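## Task

Find the yellow foam block, which sits on a shelf in one of the storage bays, and place only that block on the desk. Every other object must stay on its own shelf, table or counter. The robot must not tip over or finish leaning. The block must rest on the desk without the robot supporting it at the end, and the gripper must have released it and moved away.

## Robot and tools

Robot: a simulated Hello Robot Stretch 3 with one arm. It has a two-wheel differential base (0.33 m long, 0.34 m wide), a lift that slides up a mast, and a telescoping arm that reaches out to the robot's RIGHT side, ending in a wrist (yaw, pitch, roll) and a two-finger gripper. The base cannot slide sideways, so to move the gripper forward or back you drive the base. Turning in place pivots about the point midway between the wheels, 0.05 m behind the front edge. With the arm pulled in and the wrist folded, the turning sweep has radius 0.28 m; an unfolded level gripper reaches past that circle. Objects are occasionally nudged by an outside disturbance.

Frames: base frame has its origin on the floor between the drive wheels, x forward, y left, z up. hand_pose is reported in this frame, at the point where closed fingertips meet. The odometry frame is the base frame as it was at the start; heading is positive to the left, range -3.142 to 3.142.

Tool execute_actions takes "actions", a list run in order (an empty list just returns the current state and images). Each action may contain "robot" (a command, a queue, or a stop), "steps" (1 to 450 control steps at 30 per second; defaults to 1; alone it just waits) and "until" (an early-exit condition, valid only with steps). A command may hold:
- "base": exactly one of {"translate_m": d}, a straight drive offset in metres from where the base is when the command begins (forward positive, |d| at most 1), or {"rotate_rad": d}, an in-place turn offset in radians (left/counter-clockwise positive, |d| at most 3.2).
- "joints": absolute targets by name, unnamed joints keep their goals. lift_m 0 to 1.1 (arm height); arm_m 0 to 0.52 (extension); wrist_yaw_rad -1.345 to 4.42 (0 along the arm, positive swings toward the front, 3.0 folded over the base); wrist_pitch_rad -1.57 to 0.451 (0 level, negative tips fingers down); wrist_roll_rad -2.911 to 2.911; gripper_m -0.089 to 0.179 (larger is wider; actual fingertip gap is about 0.007 less when almost shut, 0.025 less when fully open, zero below 0.007); head_pan_rad -3.953 to 1.73 (0 ahead, positive left, -1.57 faces along the arm); head_tilt_rad -1.53 to 0.419 (negative down).
- "contact_limits": {"arm_m": effort percent 1 to 100}, making arm_m stop once its motor effort hits that level; lower is gentler, too low stops immediately. It lasts until arm_m's next command.
A queue is a list of up to 8 commands, possibly including {"pause_s": s} (at most 15), executed one after another; each starts only after the previous ended "done" (or "off_target" for base and gripper), otherwise the rest is dropped. {"robot": {"stop": true}} brakes everything and clears the queue. A new command takes effect immediately and discards the remainder of an older queue; motions continue between calls and while the operator thinks. Any invalid value rejects the whole call.

until: {"robot": {"status": "ended"}} fires when nothing reads moving and no queue is running; other fields (base_status, lift_m, lift_m_goal, lift_m_status, etc., refusals, queue, queue_left) take a word or a comparison like [">", 0.3]. {"any": {"status": "ended"}} fires when the first motion or the queue finishes. Do not wait for a reading to equal a goal exactly.

zoom_image: "camera" (head_camera, nav_camera or wrist_camera) and "region" [x0, y0, x1, y1] in pixels of that camera's latest image, top-left origin, at most 504 by 504. Returns a sharper crop.

finished_scene: "scene" (integer 1 or 2) ends that scene irreversibly after a short hold; make sure every motion has ended first. Its result reports success and gives the next task.

Result lines: base_status shows progress as (translate_m done of goal); joint_goals and joint_status per joint; status words are moving, done, off_target (rested short, may still push), contact_stop (lift or arm hit something and went slack until re-commanded), time_out, stopped, not_commanded, torque_fault (wrist servo off for 10 s, limp, refuses goals). measured_speeds from encoders; refusals, queue (idle/running/done/dropped/stopped) and queue_left; lines starting "refused:" or "dropped:" name the goal and cause (counted from 0); "replaced:" is informational. robot.on_its_own appears when the robot changed a goal itself, a joint is slack or off, a motor's resting effort is abnormal, or base_tilt has drifted 3 degrees or more (a lean warning). motor_effort is percent of maximum with a peak in brackets, noisy and biased. lidar_m gives 12 ranges in 30-degree sectors, 1st straight ahead then counter-clockwise (4th left, 7th behind, 10th right), from a plane 0.17 m above the floor, so it sees table legs, not tops. wrist_depth_mm and head_depth_mm are 7x7 grids of median depths in mm (head image is sideways). Each call returns one image per camera at its end.

Speed: the base is fast (0.30 m/s, 1.9 rad/s) only when lift_m < 0.30, arm_m < 0.03 and wrist_yaw_rad > 2.54; otherwise 0.10 m/s and 0.63 rad/s.

Gripping: close to a gripper_m below the object's width (lower squeezes harder, but overload eases the force and heavy items may slip); open at least 0.02 above the touch value to release. Neither the reading nor "done" proves a grasp; check the cameras.

Cautions: fold or unfold the wrist only with lift_m between 0.32 and 0.95, wrist_pitch_rad -0.4 and roll near 0; once folded the lift may go down to 0.25. When wrist_yaw_rad is under -0.4, keep pitch at -0.5 or below. Pushing the arm into something rigid with the gripper above about 0.45 m can tip the robot, especially on a second push or with a raised contact limit. Never drive while the gripper holds or presses on something fixed, and avoid snagging furniture, above all when reversing. If tilted, reverse the last move in small steps, pull the gripper free, and lower lift_m to about 0.2 if needed. Avoid drops, slams, hard pushes, knocking items off, and long wrist strain. Be quick: less robot time is better.

Each tool is called as name(argument=value, ...), one argument or row to a line, values as JSON.

## Session

execute_actions(
  actions=[],
)

Scene clock: 0.00 s.
robot.base_odometry: x=+0.000 y=+0.000 heading=+0.000 (m, m, rad; robot's odometry frame)
robot.turned_by_wheels: +0.000 (rad since the last result)
robot.turned_by_imu: +0.000 (rad since the last result)
robot.base_tilt: forward=-0.4 right=+1.5 (deg)
robot.lidar_m: 1.10 1.12 0.80 0.74 0.75 0.84 0.83 1.03 1.02 2.19 1.80 1.21
robot.head_depth_mm: 1097 1097 1098 1100 1100 1100 1100 / 1053 1065 1059 1057 1066 1054 1094 / 1061 1059 1059 1062 1061 1062 1070 / 1054 1056 1056 1050 1057 1055 1055 / 1045 1044 1044 1044 1044 1048 1045 / 1032 1037 1041 1037 1036 1038 1036 / 1028 1028 1030 1031 1029 1028 1032
robot.base_status: not_commanded
robot.joint_positions: lift_m=+0.432 arm_m=+0.003 wrist_yaw_rad=+3.007 wrist_pitch_rad=-0.555 wrist_roll_rad=-0.020 gripper_m=+0.037 head_pan_rad=-0.019 head_tilt_rad=-0.022
robot.joint_goals: lift_m=+0.432 arm_m=+0.003 wrist_yaw_rad=+3.007 wrist_pitch_rad=-0.555 wrist_roll_rad=-0.020 gripper_m=+0.037 head_pan_rad=-0.019 head_tilt_rad=-0.022
robot.joint_status: lift_m=not_commanded arm_m=not_commanded wrist_yaw_rad=not_commanded wrist_pitch_rad=not_commanded wrist_roll_rad=not_commanded gripper_m=not_commanded head_pan_rad=not_commanded head_tilt_rad=not_commanded
robot.measured_speeds: translate_m=+0.000 rotate_rad=+0.000 lift_m=+0.000 arm_m=+0.000 wrist_yaw_rad=+0.000 wrist_pitch_rad=+0.000 wrist_roll_rad=+0.000 head_pan_rad=+0.000 head_tilt_rad=+0.000
robot: refusals=0 queue=idle queue_left=0
robot.motor_effort: left_wheel=+0 right_wheel=-1 lift_m=+18 arm_m=-1 wrist_yaw_rad=+0 wrist_pitch_rad=+7 wrist_roll_rad=+1 gripper_m=+0 head_pan_rad=-1 head_tilt_rad=+3 (%)
robot.hand_pose: x=+0.0063 y=+0.0556 z=+0.4149 quat_wxyz=(+0.238, +0.685, +0.150, +0.672) (m; robot's base frame)
robot.wrist_depth_mm: 630 - 700 726 761 807 855 / 679 713 761 797 854 903 943 / 756 776 846 878 938 - - / 798 833 845 857 851 845 858 / 706 711 - 712 720 710 703 / 603 611 - 594 627 607 609 / 537 550 - - 529 538 541
pictures: head_camera (sideways: a quarter turn clockwise sets it upright), nav_camera (sideways: a quarter turn counterclockwise sets it upright), wrist_camera
Images, in order (width x height): head_camera 896x504, nav_camera 672x504, wrist_camera 644x364.

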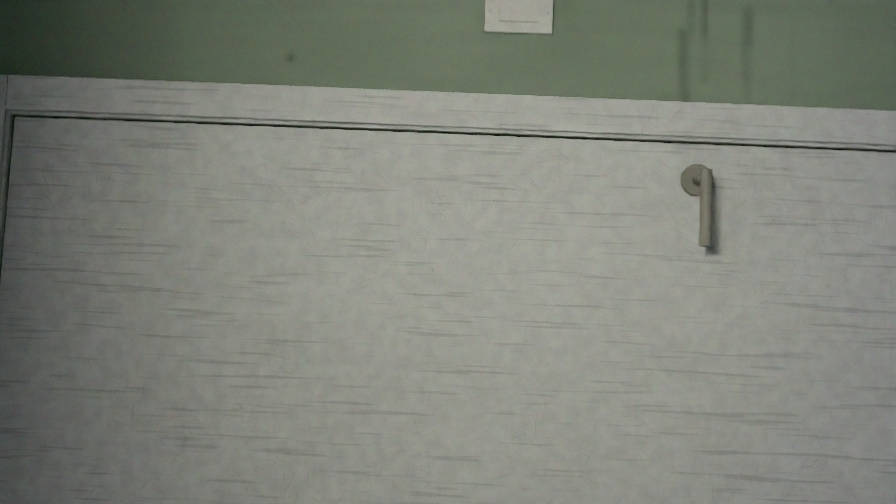

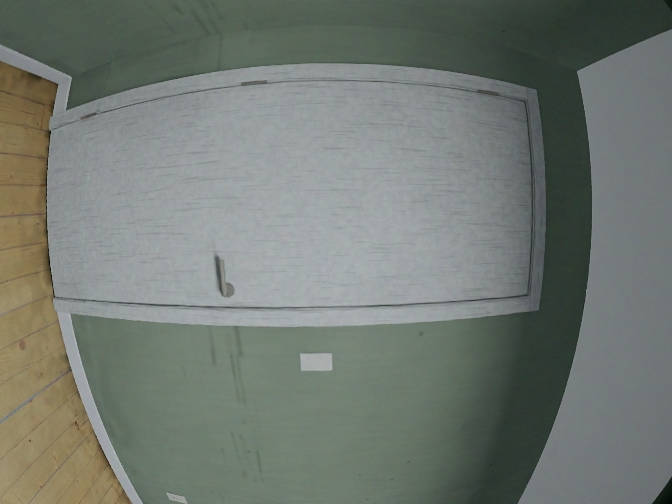

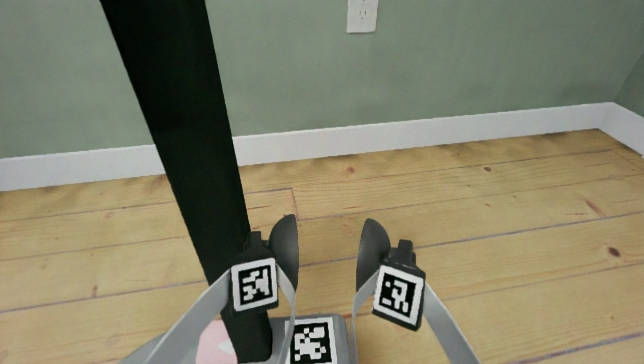

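execute_actions(
  actions=[
    {"robot":{"joints":{"head_pan_rad":-1.57,"head_tilt_rad":-0.5,"lift_m":0.25}},"steps":450,"until":{"robot":{"status":"ended"}}},
  ],
)

execute_actions(
  actions=[
    {"robot":{"joints":{"head_pan_rad":-2.9}},"steps":450,"until":{"robot":{"status":"ended"}}},
  ],
)

Scene clock: 7.40 s.
robot.base_odometry: x=+0.000 y=+0.000 heading=+0.000 (m, m, rad; robot's odometry frame)
robot.turned_by_wheels: +0.000 (rad since the last result)
robot.turned_by_imu: -0.001 (rad since the last result)
robot.base_tilt: forward=-0.4 right=+1.5 (deg)
robot.lidar_m: 1.10 1.12 0.80 0.74 0.75 0.84 0.83 1.03 1.02 2.19 1.79 1.21
robot.head_depth_mm: 3349 2148 2151 2288 2094 1645 1335 / 3477 3723 - 2745 2075 1627 1330 / 3464 3751 - 2870 2068 1618 1325 / 3443 3748 3728 2864 2061 1629 1326 / 3444 3625 3911 2840 2065 1606 1327 / 3418 3571 3883 2793 2059 1608 1325 / 3406 3238 3232 2544 2046 1603 1318
robot.base_status: not_commanded
robot.joint_positions: lift_m=+0.250 arm_m=+0.003 wrist_yaw_rad=+3.007 wrist_pitch_rad=-0.555 wrist_roll_rad=-0.020 gripper_m=+0.037 head_pan_rad=-1.563 head_tilt_rad=-0.494
robot.joint_goals: lift_m=+0.250 arm_m=+0.003 wrist_yaw_rad=+3.007 wrist_pitch_rad=-0.555 wrist_roll_rad=-0.020 gripper_m=+0.037 head_pan_rad=-1.570 head_tilt_rad=-0.500
robot.joint_status: lift_m=done arm_m=not_commanded wrist_yaw_rad=not_commanded wrist_pitch_rad=not_commanded wrist_roll_rad=not_commanded gripper_m=not_commanded head_pan_rad=done head_tilt_rad=done
robot.measured_speeds: translate_m=+0.000 rotate_rad=+0.000 lift_m=+0.000 arm_m=+0.000 wrist_yaw_rad=+0.000 wrist_pitch_rad=+0.000 wrist_roll_rad=+0.000 head_pan_rad=+0.000 head_tilt_rad=+0.000
robot: refusals=0 queue=done queue_left=0
robot.motor_effort: left_wheel=-1(1) right_wheel=-1(0) lift_m=+17(19) arm_m=-1(1) wrist_yaw_rad=+0(0) wrist_pitch_rad=+7(8) wrist_roll_rad=+0(1) gripper_m=+0(0) head_pan_rad=-4(47) head_tilt_rad=-2(26) (%)
robot.hand_pose: x=+0.0063 y=+0.0556 z=+0.2333 quat_wxyz=(+0.238, +0.685, +0.150, +0.672) (m; robot's base frame)
robot.wrist_depth_mm: 631 - 692 728 759 805 850 / 689 713 760 794 824 865 890 / 705 705 713 704 715 711 710 / 567 567 576 570 571 574 573 / 476 504 - 514 487 482 483 / - - - - 424 409 411 / - - - - 353 364 363
pictures: head_camera (sideways: a quarter turn clockwise sets it upright), nav_camera (sideways: a quarter turn counterclockwise sets it upright), wrist_camera
Images, in order (width x height): head_camera 896x504, nav_camera 672x504, wrist_camera 644x364.

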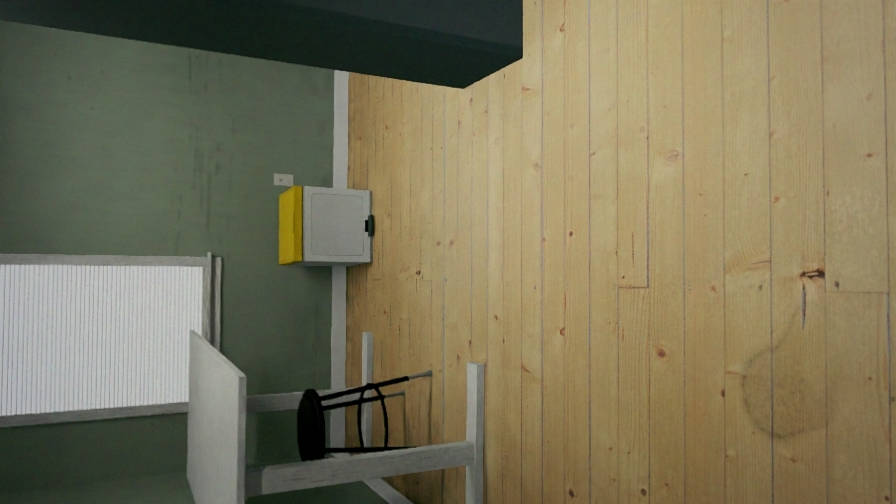

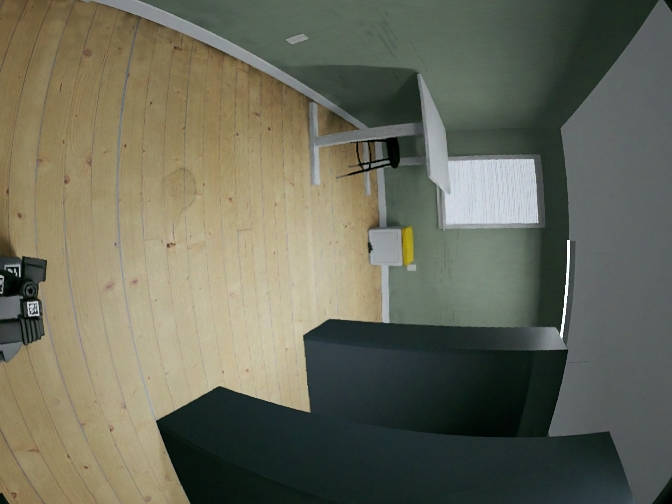

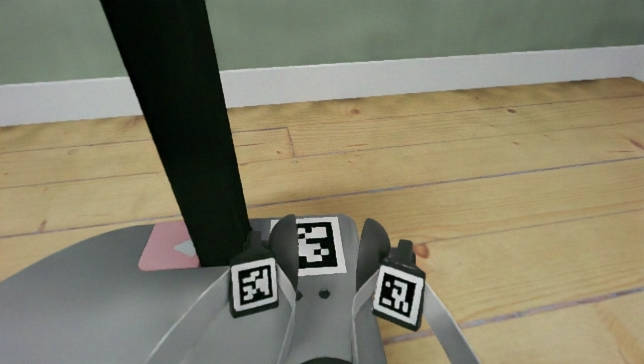

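Scene clock: 8.63 s.
robot.base_odometry: x=+0.000 y=+0.000 heading=+0.000 (m, m, rad; robot's odometry frame)
robot.turned_by_wheels: +0.000 (rad since the last result)
robot.turned_by_imu: +0.000 (rad since the last result)
robot.base_tilt: forward=-0.4 right=+1.5 (deg)
robot.lidar_m: 1.10 1.12 0.79 0.74 0.75 0.84 0.83 1.03 1.02 2.18 1.80 1.20
robot.head_depth_mm: 2176 2300 2440 2457 1867 1587 1300 / 2207 2379 2597 2727 2086 1629 1332 / 2228 2406 2663 2811 2056 1607 1330 / 2274 2472 2677 2804 2081 1620 1334 / 1779 1898 2048 2217 2034 1605 1319 / 1370 1437 1518 1598 1701 1593 1324 / 1115 1162 1210 1259 1326 1384 1319
robot.base_status: not_commanded
robot.joint_positions: lift_m=+0.250 arm_m=+0.003 wrist_yaw_rad=+3.007 wrist_pitch_rad=-0.555 wrist_roll_rad=-0.020 gripper_m=+0.037 head_pan_rad=-2.893 head_tilt_rad=-0.494
robot.joint_goals: lift_m=+0.250 arm_m=+0.003 wrist_yaw_rad=+3.007 wrist_pitch_rad=-0.555 wrist_roll_rad=-0.020 gripper_m=+0.037 head_pan_rad=-2.900 head_tilt_rad=-0.500
robot.joint_status: lift_m=done arm_m=not_commanded wrist_yaw_rad=not_commanded wrist_pitch_rad=not_commanded wrist_roll_rad=not_commanded gripper_m=not_commanded head_pan_rad=done head_tilt_rad=done
robot.measured_speeds: translate_m=+0.000 rotate_rad=+0.000 lift_m=+0.000 arm_m=+0.000 wrist_yaw_rad=+0.000 wrist_pitch_rad=+0.000 wrist_roll_rad=+0.000 head_pan_rad=+0.000 head_tilt_rad=+0.000
robot: refusals=0 queue=done queue_left=0
robot.motor_effort: left_wheel=+0(0) right_wheel=-1(1) lift_m=+17(17) arm_m=-1(1) wrist_yaw_rad=+0(0) wrist_pitch_rad=+8(7) wrist_roll_rad=+0(1) gripper_m=+0(0) head_pan_rad=-4(48) head_tilt_rad=-2(2) (%)
robot.hand_pose: x=+0.0063 y=+0.0556 z=+0.2333 quat_wxyz=(+0.238, +0.685, +0.150, +0.672) (m; robot's base frame)
robot.wrist_depth_mm: 626 - 702 726 762 795 864 / 686 709 752 788 827 854 890 / 713 705 706 706 709 721 718 / 566 572 571 573 577 572 576 / 480 505 - 514 489 479 484 / - - - - 427 413 412 / - - - - 352 363 362
pictures: head_camera (sideways: a quarter turn clockwise sets it upright), nav_camera (sideways: a quarter turn counterclockwise sets it upright), wrist_camera
Images, in order (width x height): head_camera 896x504, nav_camera 672x504, wrist_camera 644x364.

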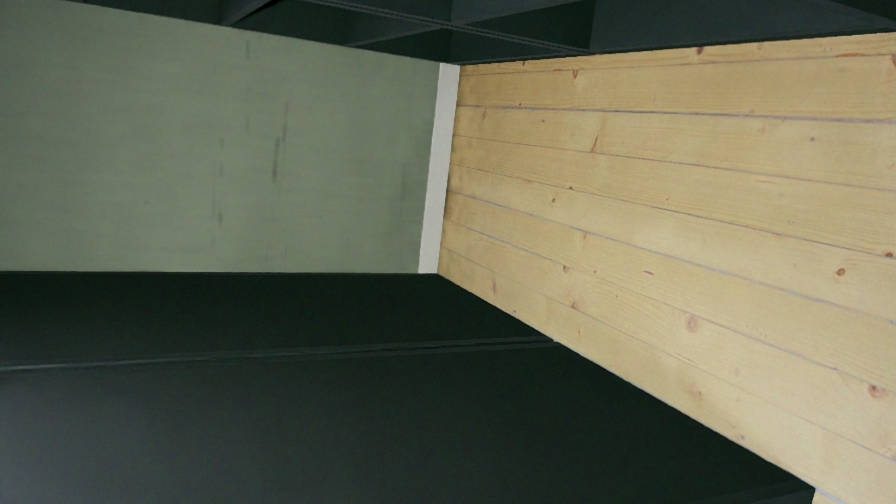

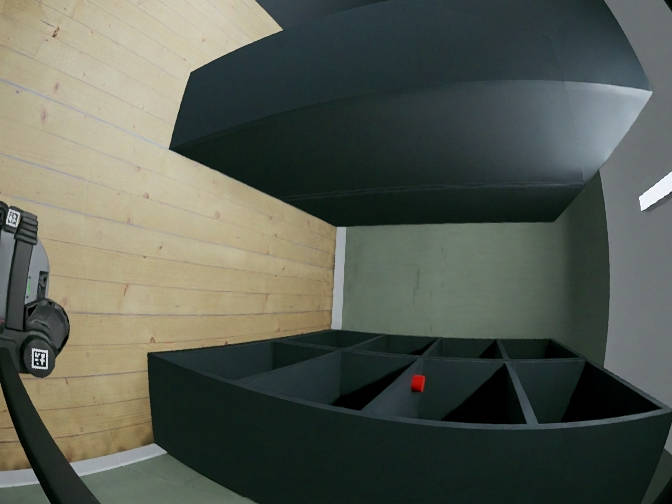

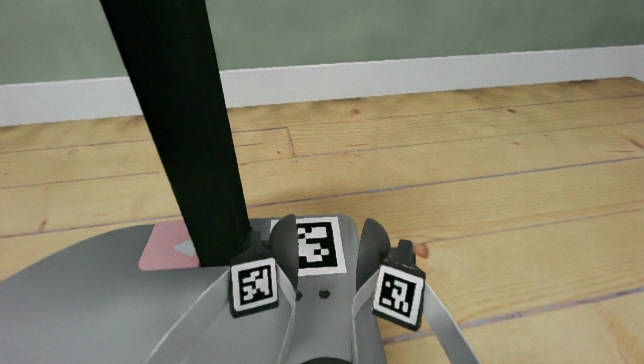

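execute_actions(
  actions=[
    {"robot":[{"base":{"rotate_rad":-1.57},"joints":{"head_pan_rad":-2.0,"head_tilt_rad":-0.25}},{"base":{"translate_m":0.5}}],"steps":450,"until":{"robot":{"status":"ended"}}},
  ],
)

execute_actions(
  actions=[
    {"robot":[{"base":{"translate_m":1}},{"base":{"translate_m":0.15}}],"steps":450,"until":{"robot":{"status":"ended"}}},
  ],
)

Scene clock: 30.33 s.
robot.base_odometry: x=+0.000 y=-0.500 heading=-1.570 (m, m, rad; robot's odometry frame)
robot.turned_by_wheels: -1.570 (rad since the last result)
robot.turned_by_imu: -1.574 (rad since the last result)
robot.base_tilt: forward=-0.5 right=+1.4 (deg)
robot.lidar_m: 3.06 1.83 1.25 1.15 1.15 1.32 1.24 1.16 1.07 0.89 0.75 1.69
robot.head_depth_mm: 1488 1484 1605 1055 1063 1117 1182 / 1623 1741 1839 1608 1807 1397 1547 / 1633 1714 1820 1833 1842 1925 1579 / 1630 1669 1751 1812 1914 1967 1619 / 2374 2460 2584 2677 2718 2116 1614 / 2328 2416 2520 2634 2724 2087 1608 / 2229 2350 2420 2523 2614 2086 1603
robot.base_status: done (translate_m +0.5000 of +0.5000)
robot.joint_positions: lift_m=+0.250 arm_m=+0.003 wrist_yaw_rad=+3.007 wrist_pitch_rad=-0.555 wrist_roll_rad=-0.020 gripper_m=+0.037 head_pan_rad=-2.007 head_tilt_rad=-0.260
robot.joint_goals: lift_m=+0.250 arm_m=+0.003 wrist_yaw_rad=+3.007 wrist_pitch_rad=-0.555 wrist_roll_rad=-0.020 gripper_m=+0.037 head_pan_rad=-2.000 head_tilt_rad=-0.250
robot.joint_status: lift_m=done arm_m=not_commanded wrist_yaw_rad=not_commanded wrist_pitch_rad=not_commanded wrist_roll_rad=not_commanded gripper_m=not_commanded head_pan_rad=done head_tilt_rad=done
robot.measured_speeds: translate_m=+0.000 rotate_rad=+0.000 lift_m=+0.000 arm_m=+0.000 wrist_yaw_rad=+0.000 wrist_pitch_rad=+0.000 wrist_roll_rad=+0.000 head_pan_rad=+0.000 head_tilt_rad=+0.000
robot: refusals=0 queue=done queue_left=0
robot.motor_effort: left_wheel=+1(10) right_wheel=-2(6) lift_m=+17(17) arm_m=-1(1) wrist_yaw_rad=+0(0) wrist_pitch_rad=+8(8) wrist_roll_rad=+0(0) gripper_m=+0(0) head_pan_rad=+3(48) head_tilt_rad=+4(21) (%)
robot.hand_pose: x=+0.0063 y=+0.0555 z=+0.2332 quat_wxyz=(+0.238, +0.685, +0.150, +0.672) (m; robot's base frame)
robot.wrist_depth_mm: 960 - - - - - - / 928 930 938 935 956 955 940 / 704 707 710 711 710 714 720 / 567 576 572 574 570 578 575 / 476 509 - 512 491 481 479 / - - - - 425 414 416 / - - - - 353 364 362
pictures: head_camera (sideways: a quarter turn clockwise sets it upright), nav_camera (sideways: a quarter turn counterclockwise sets it upright), wrist_camera
Images, in order (width x height): head_camera 896x504, nav_camera 672x504, wrist_camera 644x364.

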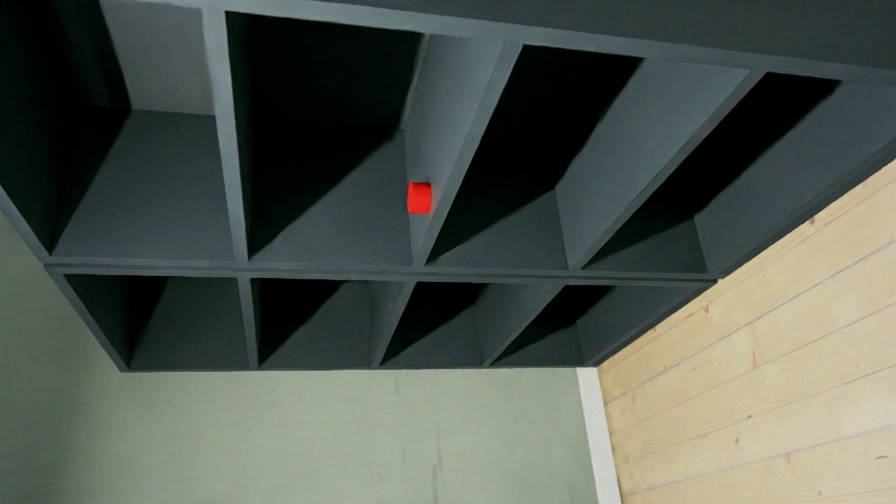

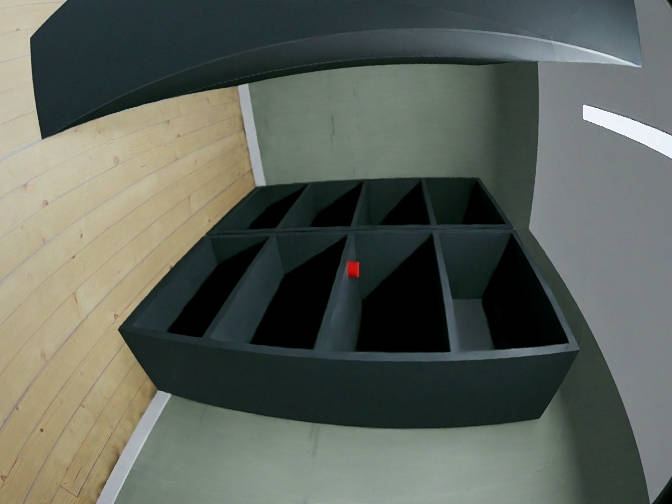

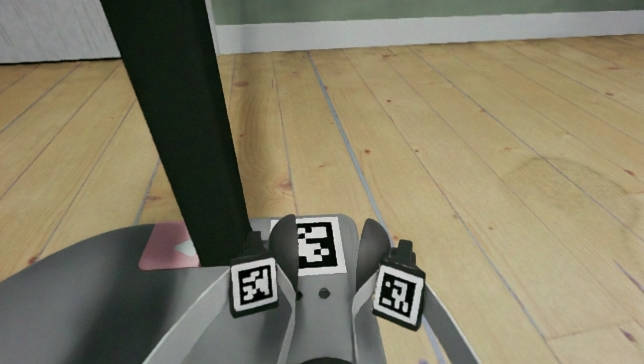

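Scene clock: 37.27 s.
robot.base_odometry: x=+0.002 y=-1.650 heading=-1.570 (m, m, rad; robot's odometry frame)
robot.turned_by_wheels: +0.000 (rad since the last result)
robot.turned_by_imu: -0.002 (rad since the last result)
robot.base_tilt: forward=-0.4 right=+1.5 (deg)
robot.lidar_m: 1.91 1.30 1.06 1.27 1.30 1.66 2.38 0.99 0.83 1.61 0.74 0.83
robot.head_depth_mm: 697 733 775 824 879 936 1006 / 1397 1044 1484 815 844 884 936 / 1533 1561 1676 1390 1723 1270 1398 / 1466 1511 1604 1558 1724 1457 1534 / 1421 1477 1545 1621 1697 1800 1613 / 2205 2254 2397 2467 2553 2119 1609 / 2140 2232 2324 2418 2541 2101 1595
robot.base_status: done (translate_m +0.1500 of +0.1500)
robot.joint_positions: lift_m=+0.250 arm_m=+0.003 wrist_yaw_rad=+3.007 wrist_pitch_rad=-0.556 wrist_roll_rad=-0.020 gripper_m=+0.037 head_pan_rad=-2.007 head_tilt_rad=-0.260
robot.joint_goals: lift_m=+0.250 arm_m=+0.003 wrist_yaw_rad=+3.007 wrist_pitch_rad=-0.556 wrist_roll_rad=-0.020 gripper_m=+0.037 head_pan_rad=-2.000 head_tilt_rad=-0.250
robot.joint_status: lift_m=done arm_m=not_commanded wrist_yaw_rad=not_commanded wrist_pitch_rad=not_commanded wrist_roll_rad=not_commanded gripper_m=not_commanded head_pan_rad=done head_tilt_rad=done
robot.measured_speeds: translate_m=+0.000 rotate_rad=+0.000 lift_m=+0.000 arm_m=+0.000 wrist_yaw_rad=+0.000 wrist_pitch_rad=+0.000 wrist_roll_rad=+0.000 head_pan_rad=+0.000 head_tilt_rad=+0.000
robot: refusals=0 queue=done queue_left=0
robot.motor_effort: left_wheel=+1(9) right_wheel=-3(4) lift_m=+16(17) arm_m=-1(1) wrist_yaw_rad=+0(0) wrist_pitch_rad=+8(8) wrist_roll_rad=+1(1) gripper_m=+0(0) head_pan_rad=+3(4) head_tilt_rad=+5(4) (%)
robot.hand_pose: x=+0.0063 y=+0.0555 z=+0.2332 quat_wxyz=(+0.238, +0.685, +0.150, +0.672) (m; robot's base frame)
robot.wrist_depth_mm: - - - - - - - / 916 931 930 934 947 917 940 / 708 702 702 713 713 714 711 / 567 574 574 572 575 575 574 / 478 512 - 512 489 480 478 / - - - - 422 411 412 / - - - - 352 363 358
pictures: head_camera (sideways: a quarter turn clockwise sets it upright), nav_camera (sideways: a quarter turn counterclockwise sets it upright), wrist_camera
Images, in order (width x height): head_camera 896x504, nav_camera 672x504, wrist_camera 644x364.

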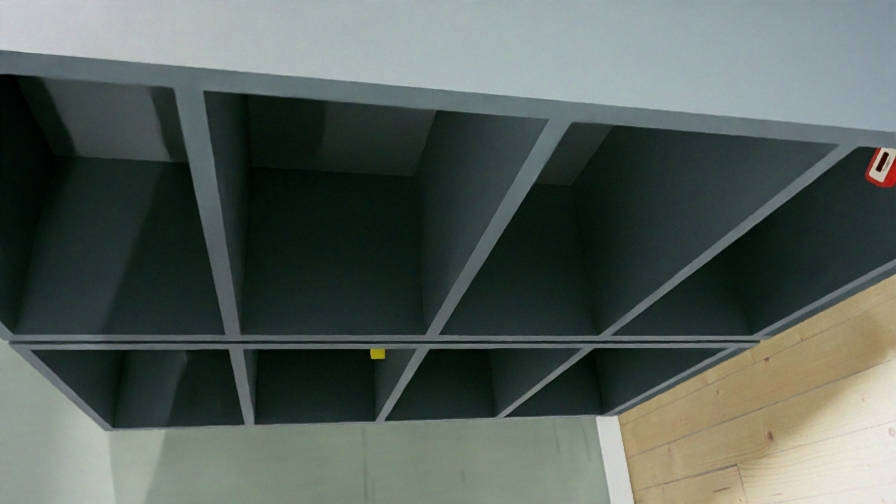

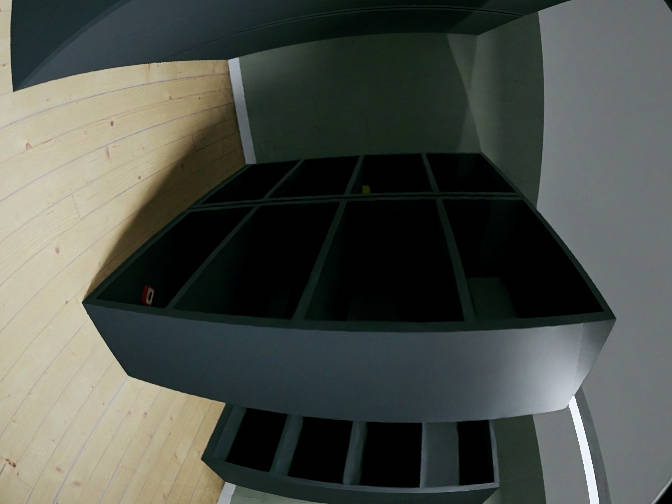

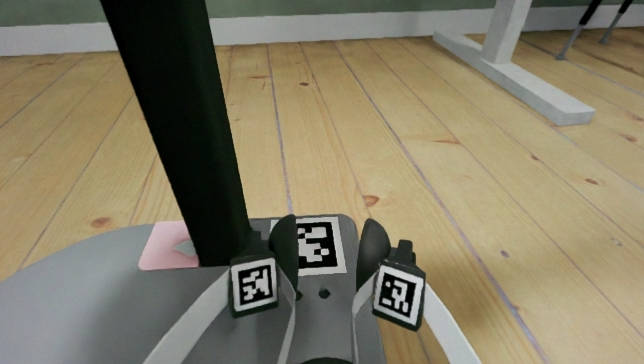

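execute_actions(
  actions=[
    {"robot":[{"base":{"rotate_rad":-1.567},"joints":{"head_pan_rad":0,"head_tilt_rad":-0.9}},{"base":{"translate_m":0.55}}],"steps":450,"until":{"robot":{"status":"ended"}}},
  ],
)

Scene clock: 61.23 s.
robot.base_odometry: x=-0.549 y=-1.653 heading=-3.137 (m, m, rad; robot's odometry frame)
robot.turned_by_wheels: -1.567 (rad since the last result)
robot.turned_by_imu: -1.570 (rad since the last result)
robot.base_tilt: forward=-0.5 right=+1.4 (deg)
robot.lidar_m: 1.96 0.64 0.45 0.43 1.99 1.54 1.82 1.85 2.38 0.50 0.50 1.09
robot.head_depth_mm: 1683 1573 1889 1507 1414 1255 1121 / 1739 1987 1986 1669 1435 1260 1121 / 1726 2011 2035 1679 1440 1255 1119 / 1733 2009 2001 1682 1439 1260 1120 / 1736 2010 2021 1682 1440 1259 1122 / 1691 1932 1897 1641 1441 1255 1115 / 1302 1294 1292 1280 1282 1219 1120
robot.base_status: done (translate_m +0.5500 of +0.5500)
robot.joint_positions: lift_m=+0.250 arm_m=+0.003 wrist_yaw_rad=+3.007 wrist_pitch_rad=-0.556 wrist_roll_rad=-0.020 gripper_m=+0.037 head_pan_rad=-0.007 head_tilt_rad=-0.890
robot.joint_goals: lift_m=+0.250 arm_m=+0.003 wrist_yaw_rad=+3.007 wrist_pitch_rad=-0.556 wrist_roll_rad=-0.020 gripper_m=+0.037 head_pan_rad=+0.000 head_tilt_rad=-0.900
robot.joint_status: lift_m=done arm_m=not_commanded wrist_yaw_rad=not_commanded wrist_pitch_rad=not_commanded wrist_roll_rad=not_commanded gripper_m=not_commanded head_pan_rad=done head_tilt_rad=done
robot.measured_speeds: translate_m=+0.000 rotate_rad=+0.000 lift_m=+0.000 arm_m=+0.000 wrist_yaw_rad=+0.000 wrist_pitch_rad=+0.000 wrist_roll_rad=+0.000 head_pan_rad=+0.000 head_tilt_rad=+0.000
robot: refusals=0 queue=done queue_left=0
robot.motor_effort: left_wheel=+2(9) right_wheel=-3(8) lift_m=+17(16) arm_m=-1(1) wrist_yaw_rad=+0(0) wrist_pitch_rad=+8(8) wrist_roll_rad=+0(0) gripper_m=+0(0) head_pan_rad=+4(49) head_tilt_rad=-4(35) (%)
robot.hand_pose: x=+0.0063 y=+0.0555 z=+0.2332 quat_wxyz=(+0.238, +0.685, +0.150, +0.672) (m; robot's base frame)
robot.wrist_depth_mm: - - - 541 446 466 487 / 933 939 925 588 493 520 547 / 705 702 696 649 556 588 625 / 565 571 569 572 577 571 576 / 478 509 - 516 484 481 482 / - - - - 423 412 412 / - - - - 355 362 363
pictures: head_camera (sideways: a quarter turn clockwise sets it upright), nav_camera (sideways: a quarter turn counterclockwise sets it upright), wrist_camera
Images, in order (width x height): head_camera 896x504, nav_camera 672x504, wrist_camera 644x364.

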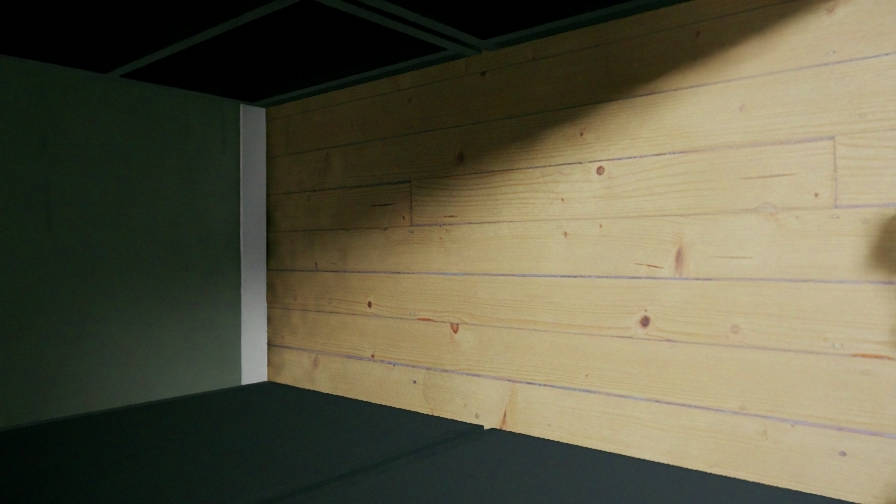

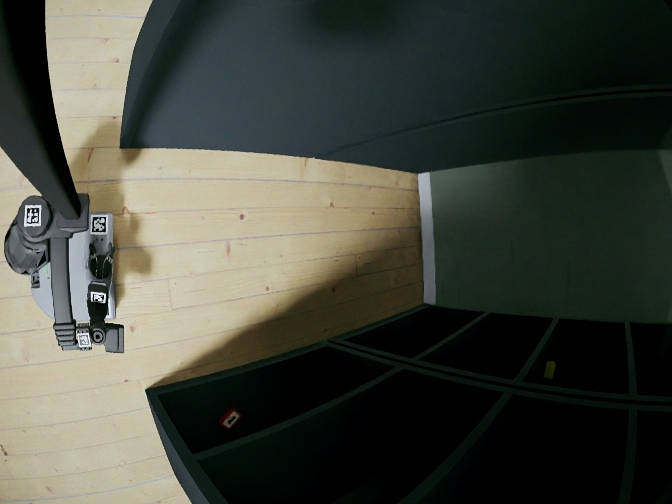

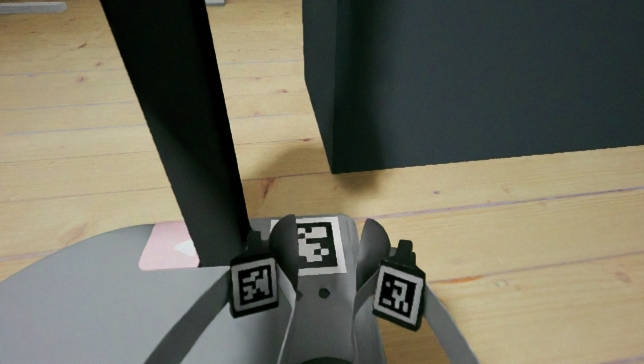

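execute_actions(
  actions=[
    {"robot":[{"base":{"translate_m":1},"joints":{"head_pan_rad":-1.57,"head_tilt_rad":-0.65}},{"base":{"translate_m":0.2},"joints":{"lift_m":0.9,"wrist_pitch_rad":-0.4,"gripper_m":0.15}},{"joints":{"wrist_yaw_rad":0}}],"steps":450,"until":{"robot":{"status":"ended"}}},
  ],
)

Scene clock: 85.47 s.
robot.base_odometry: x=-1.748 y=-1.658 heading=-3.137 (m, m, rad; robot's odometry frame)
robot.turned_by_wheels: +0.000 (rad since the last result)
robot.turned_by_imu: -0.003 (rad since the last result)
robot.base_tilt: forward=-0.5 right=+1.5 (deg)
robot.lidar_m: 0.76 0.78 0.54 0.51 0.52 0.67 2.69 1.15 0.43 0.43 0.88 0.81
robot.head_depth_mm: 399 397 403 452 532 - - / 605 600 593 494 552 614 - / 704 782 700 512 960 - - / 703 783 697 512 1012 835 1071 / 705 785 694 509 996 833 1090 / 704 786 693 507 977 833 1087 / 705 784 691 507 979 833 1083
robot.base_status: done (translate_m +0.2000 of +0.2000)
robot.joint_positions: lift_m=+0.900 arm_m=+0.003 wrist_yaw_rad=+0.002 wrist_pitch_rad=-0.419 wrist_roll_rad=-0.020 gripper_m=+0.150 head_pan_rad=-1.563 head_tilt_rad=-0.656
robot.joint_goals: lift_m=+0.900 arm_m=+0.003 wrist_yaw_rad=+0.000 wrist_pitch_rad=-0.400 wrist_roll_rad=-0.020 gripper_m=+0.150 head_pan_rad=-1.570 head_tilt_rad=-0.650
robot.joint_status: lift_m=done arm_m=not_commanded wrist_yaw_rad=done wrist_pitch_rad=done wrist_roll_rad=not_commanded gripper_m=done head_pan_rad=done head_tilt_rad=done
robot.measured_speeds: translate_m=+0.000 rotate_rad=+0.000 lift_m=+0.000 arm_m=+0.000 wrist_yaw_rad=+0.000 wrist_pitch_rad=+0.000 wrist_roll_rad=+0.000 head_pan_rad=+0.000 head_tilt_rad=+0.000
robot: refusals=0 queue=done queue_left=0
robot.motor_effort: left_wheel=+1(10) right_wheel=-2(7) lift_m=+20(25) arm_m=-1(1) wrist_yaw_rad=-1(1) wrist_pitch_rad=+11(13) wrist_roll_rad=+0(0) gripper_m=+0(81) head_pan_rad=-4(50) head_tilt_rad=+3(19) (%)
robot.hand_pose: x=-0.0210 y=-0.3719 z=+0.9123 quat_wxyz=(+0.699, +0.150, -0.684, -0.145) (m; robot's base frame)
robot.wrist_depth_mm: 343 354 366 383 261 150 150 / 162 164 167 170 173 160 164 / 167 168 169 170 172 173 177 / 688 695 702 701 266 193 194 / 720 736 739 744 266 215 694 / 603 - 611 616 265 - 624 / 514 513 525 522 287 288 536
pictures: head_camera (sideways: a quarter turn clockwise sets it upright), nav_camera (sideways: a quarter turn counterclockwise sets it upright), wrist_camera
Images, in order (width x height): head_camera 896x504, nav_camera 672x504, wrist_camera 644x364.

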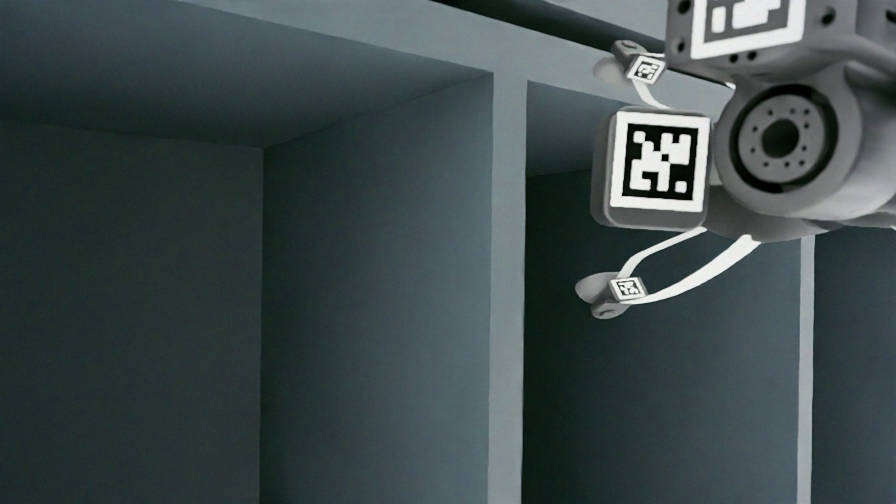

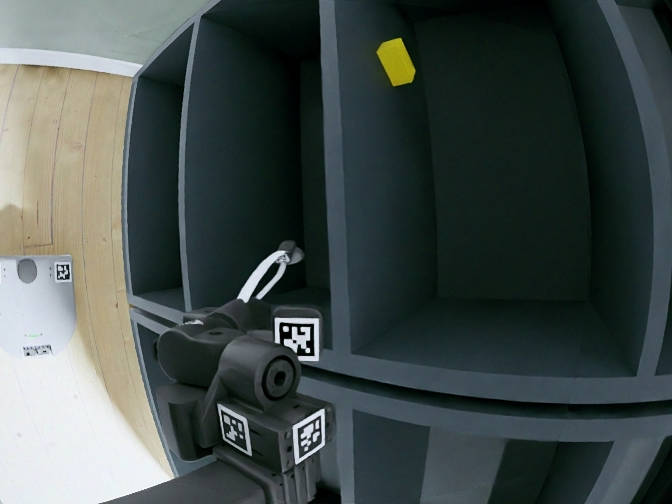

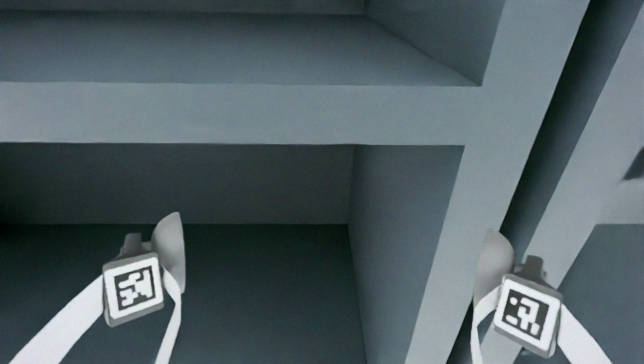

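execute_actions(
  actions=[
    {"robot":[{"base":{"rotate_rad":0.04},"joints":{"lift_m":1.03}},{"base":{"translate_m":0.45}}],"steps":450,"until":{"robot":{"status":"ended"}}},
  ],
)

Scene clock: 100.13 s.
robot.base_odometry: x=-2.198 y=-1.679 heading=-3.097 (m, m, rad; robot's odometry frame)
robot.turned_by_wheels: +0.040 (rad since the last result)
robot.turned_by_imu: +0.038 (rad since the last result)
robot.base_tilt: forward=-0.5 right=+1.5 (deg)
robot.lidar_m: 0.32 0.32 0.43 0.52 0.54 0.72 3.46 0.70 0.79 0.85 0.46 0.33
robot.head_depth_mm: 682 757 742 - - - - / 686 761 762 - - - - / 689 764 738 - - - 1094 / 691 769 696 531 955 834 1072 / 695 773 695 529 982 836 1070 / 699 777 694 508 949 833 949 / 672 687 659 507 727 747 806
robot.base_status: done (translate_m +0.4500 of +0.4500)
robot.joint_positions: lift_m=+1.030 arm_m=+0.003 wrist_yaw_rad=+0.002 wrist_pitch_rad=-0.419 wrist_roll_rad=-0.020 gripper_m=+0.150 head_pan_rad=-1.563 head_tilt_rad=-0.656
robot.joint_goals: lift_m=+1.030 arm_m=+0.003 wrist_yaw_rad=+0.000 wrist_pitch_rad=-0.400 wrist_roll_rad=-0.020 gripper_m=+0.150 head_pan_rad=-1.570 head_tilt_rad=-0.650
robot.joint_status: lift_m=done arm_m=not_commanded wrist_yaw_rad=done wrist_pitch_rad=done wrist_roll_rad=not_commanded gripper_m=done head_pan_rad=done head_tilt_rad=done
robot.measured_speeds: translate_m=+0.000 rotate_rad=+0.000 lift_m=+0.000 arm_m=+0.000 wrist_yaw_rad=+0.000 wrist_pitch_rad=+0.000 wrist_roll_rad=+0.000 head_pan_rad=+0.000 head_tilt_rad=+0.000
robot: refusals=0 queue=done queue_left=0
robot.motor_effort: left_wheel=-2(4) right_wheel=+2(6) lift_m=+21(22) arm_m=-2(1) wrist_yaw_rad=-1(1) wrist_pitch_rad=+11(11) wrist_roll_rad=+0(0) gripper_m=+0(0) head_pan_rad=-4(3) head_tilt_rad=+3(1) (%)
robot.hand_pose: x=-0.0212 y=-0.3719 z=+1.0423 quat_wxyz=(+0.699, +0.149, -0.684, -0.145) (m; robot's base frame)
robot.wrist_depth_mm: 348 494 533 535 530 527 525 / 350 496 568 568 565 570 563 / 352 430 437 351 451 450 462 / 318 320 321 324 328 332 333 / 254 265 257 258 261 263 263 / 221 - 220 220 219 - 218 / 381 512 632 637 645 641 553
pictures: head_camera (sideways: a quarter turn clockwise sets it upright), nav_camera (sideways: a quarter turn counterclockwise sets it upright), wrist_camera
Images, in order (width x height): head_camera 896x504, nav_camera 672x504, wrist_camera 644x364.

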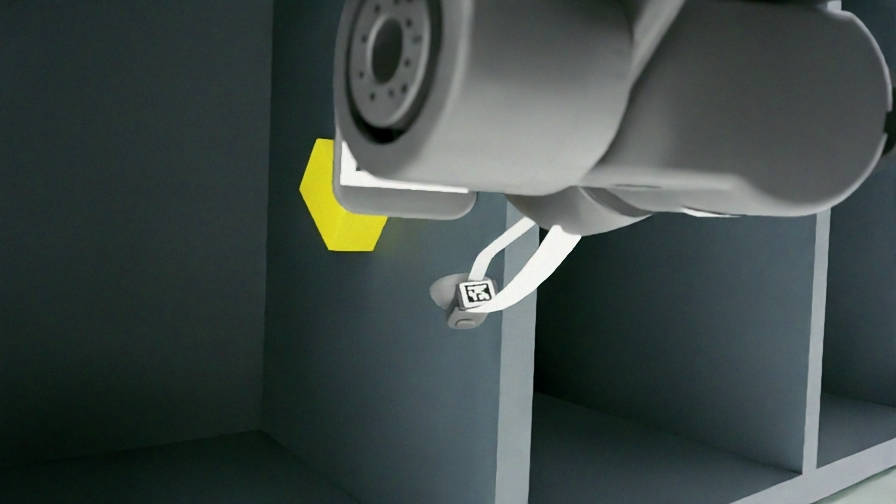

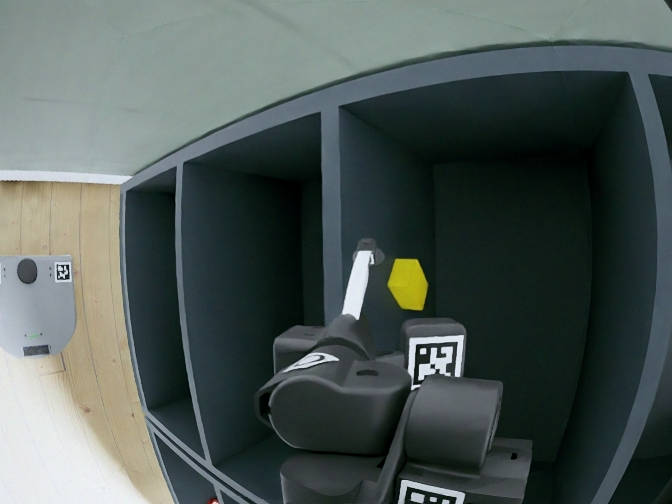

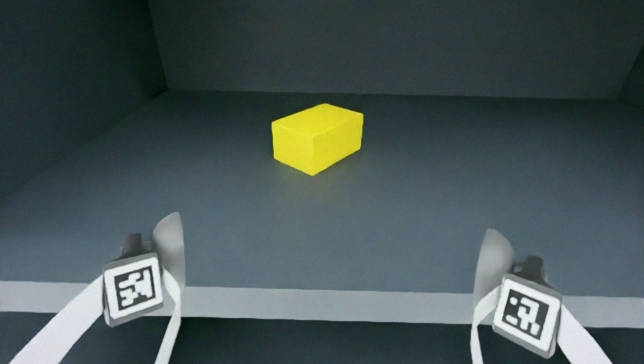

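execute_actions(
  actions=[
    {"robot":{"base":{"translate_m":0.13},"joints":{"lift_m":1.07,"wrist_pitch_rad":-0.5,"wrist_yaw_rad":-0.55,"arm_m":0.14,"gripper_m":0.175}},"steps":450,"until":{"robot":{"status":"ended"}}},
  ],
)

Scene clock: 110.40 s.
robot.base_odometry: x=-2.328 y=-1.684 heading=-3.097 (m, m, rad; robot's odometry frame)
robot.turned_by_wheels: +0.000 (rad since the last result)
robot.turned_by_imu: -0.001 (rad since the last result)
robot.base_tilt: forward=-0.5 right=+1.5 (deg)
robot.lidar_m: 0.19 0.19 0.26 0.53 0.54 0.72 3.24 0.80 0.88 0.61 0.27 0.20
robot.head_depth_mm: - - - 494 960 839 761 / 659 - - 477 957 840 761 / 675 761 - 493 957 838 763 / 686 766 695 511 959 836 764 / 681 742 673 509 840 815 816 / 476 490 504 475 532 621 721 / 339 348 381 437 484 522 532
robot.base_status: done (translate_m +0.1300 of +0.1300)
robot.joint_positions: lift_m=+1.070 arm_m=+0.140 wrist_yaw_rad=-0.548 wrist_pitch_rad=-0.512 wrist_roll_rad=-0.020 gripper_m=+0.175 head_pan_rad=-1.563 head_tilt_rad=-0.656
robot.joint_goals: lift_m=+1.070 arm_m=+0.140 wrist_yaw_rad=-0.550 wrist_pitch_rad=-0.500 wrist_roll_rad=-0.020 gripper_m=+0.175 head_pan_rad=-1.570 head_tilt_rad=-0.650
robot.joint_status: lift_m=done arm_m=done wrist_yaw_rad=done wrist_pitch_rad=done wrist_roll_rad=not_commanded gripper_m=done head_pan_rad=done head_tilt_rad=done
robot.measured_speeds: translate_m=+0.000 rotate_rad=+0.000 lift_m=+0.000 arm_m=+0.000 wrist_yaw_rad=+0.000 wrist_pitch_rad=+0.000 wrist_roll_rad=+0.000 head_pan_rad=+0.000 head_tilt_rad=+0.000
robot: refusals=0 queue=done queue_left=0
robot.motor_effort: left_wheel=-2(3) right_wheel=+1(6) lift_m=+21(22) arm_m=+3(3) wrist_yaw_rad=-1(3) wrist_pitch_rad=+7(12) wrist_roll_rad=+0(1) gripper_m=+0(81) head_pan_rad=-4(4) head_tilt_rad=+4(2) (%)
robot.hand_pose: x=-0.1319 y=-0.4651 z=+1.0621 quat_wxyz=(+0.617, -0.009, -0.701, -0.358) (m; robot's base frame)
robot.wrist_depth_mm: 344 382 432 497 583 576 462 / 367 411 470 534 586 556 477 / 386 419 425 425 428 433 433 / 329 330 269 322 335 338 339 / 272 284 256 273 277 277 279 / 238 229 233 234 234 235 553 / 196 202 202 203 204 210 -
pictures: head_camera (sideways: a quarter turn clockwise sets it upright), nav_camera (sideways: a quarter turn counterclockwise sets it upright), wrist_camera
Images, in order (width x height): head_camera 896x504, nav_camera 672x504, wrist_camera 644x364.

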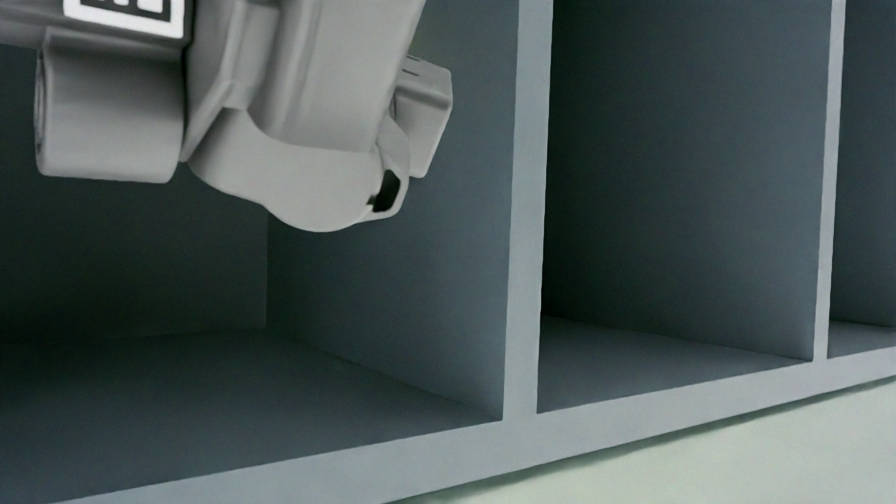

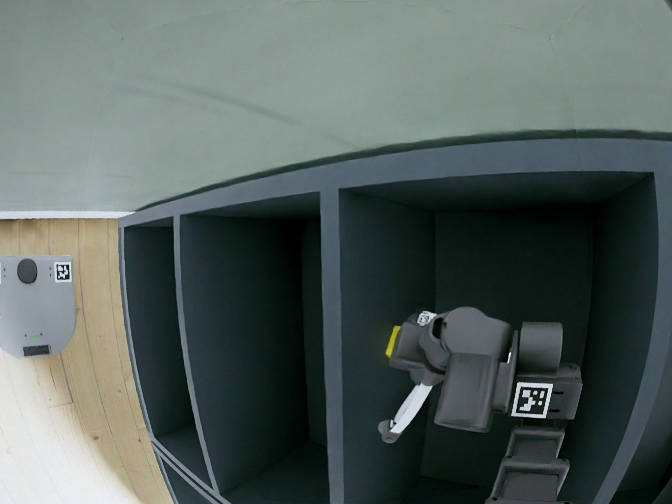

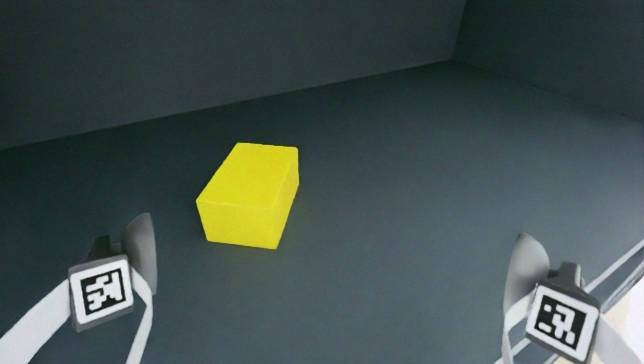

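execute_actions(
  actions=[
    {"robot":[{"joints":{"arm_m":0.265}},{"joints":{"lift_m":1.035}}],"steps":450,"until":{"robot":{"status":"ended"}}},
  ],
)

Scene clock: 121.03 s.
robot.base_odometry: x=-2.328 y=-1.684 heading=-3.097 (m, m, rad; robot's odometry frame)
robot.turned_by_wheels: +0.000 (rad since the last result)
robot.turned_by_imu: -0.001 (rad since the last result)
robot.base_tilt: forward=-0.5 right=+1.5 (deg)
robot.lidar_m: 0.19 0.19 0.25 0.53 0.54 0.72 3.25 0.80 0.88 0.61 0.27 0.20
robot.head_depth_mm: 661 753 599 513 956 837 763 / 665 - - 513 954 837 760 / 676 758 604 512 955 838 762 / 689 764 697 510 957 837 761 / 682 745 670 510 839 816 812 / 475 490 503 475 533 620 721 / 338 347 381 437 484 521 532
robot.base_status: done (translate_m +0.1300 of +0.1300)
robot.joint_positions: lift_m=+1.035 arm_m=+0.265 wrist_yaw_rad=-0.549 wrist_pitch_rad=-0.512 wrist_roll_rad=-0.020 gripper_m=+0.175 head_pan_rad=-1.563 head_tilt_rad=-0.656
robot.joint_goals: lift_m=+1.035 arm_m=+0.265 wrist_yaw_rad=-0.550 wrist_pitch_rad=-0.500 wrist_roll_rad=-0.020 gripper_m=+0.175 head_pan_rad=-1.570 head_tilt_rad=-0.650
robot.joint_status: lift_m=done arm_m=done wrist_yaw_rad=done wrist_pitch_rad=done wrist_roll_rad=not_commanded gripper_m=done head_pan_rad=done head_tilt_rad=done
robot.measured_speeds: translate_m=+0.000 rotate_rad=+0.000 lift_m=+0.000 arm_m=+0.000 wrist_yaw_rad=+0.000 wrist_pitch_rad=+0.000 wrist_roll_rad=+0.000 head_pan_rad=+0.000 head_tilt_rad=+0.000
robot: refusals=0 queue=done queue_left=0
robot.motor_effort: left_wheel=-2(2) right_wheel=+1(2) lift_m=+16(20) arm_m=+3(4) wrist_yaw_rad=-1(1) wrist_pitch_rad=+7(7) wrist_roll_rad=+0(0) gripper_m=+0(0) head_pan_rad=-4(4) head_tilt_rad=+3(3) (%)
robot.hand_pose: x=-0.1319 y=-0.5900 z=+1.0273 quat_wxyz=(+0.617, -0.009, -0.701, -0.358) (m; robot's base frame)
robot.wrist_depth_mm: 257 283 321 372 439 522 463 / 275 304 347 411 454 492 459 / 294 320 348 351 353 356 360 / 272 272 274 277 279 279 281 / 225 234 226 166 228 230 231 / 197 189 186 142 194 194 196 / 163 167 163 137 169 167 172
pictures: head_camera (sideways: a quarter turn clockwise sets it upright), nav_camera (sideways: a quarter turn counterclockwise sets it upright), wrist_camera
Images, in order (width x height): head_camera 896x504, nav_camera 672x504, wrist_camera 644x364.

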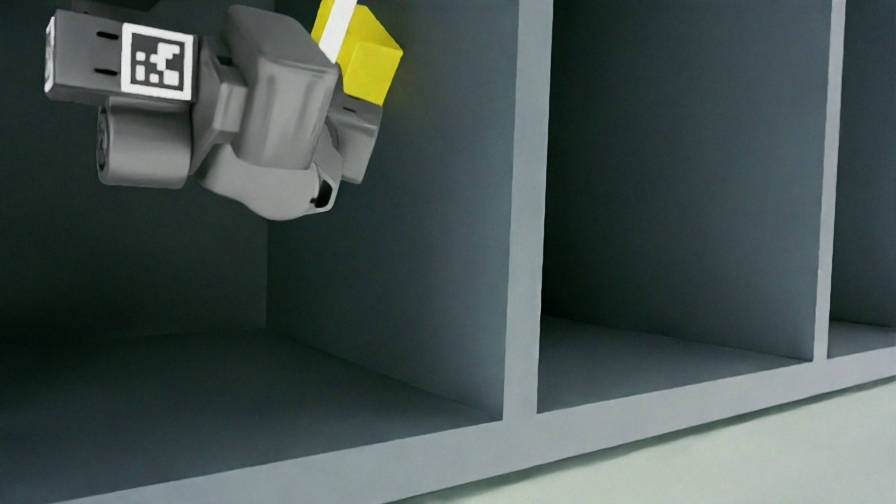

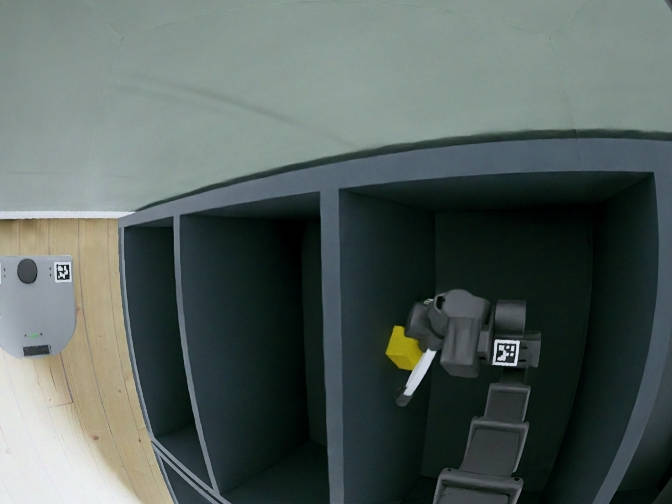

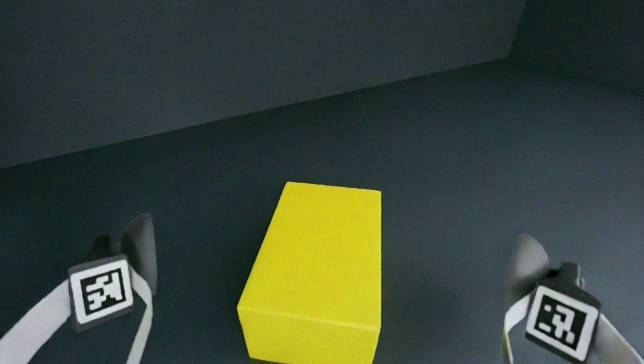

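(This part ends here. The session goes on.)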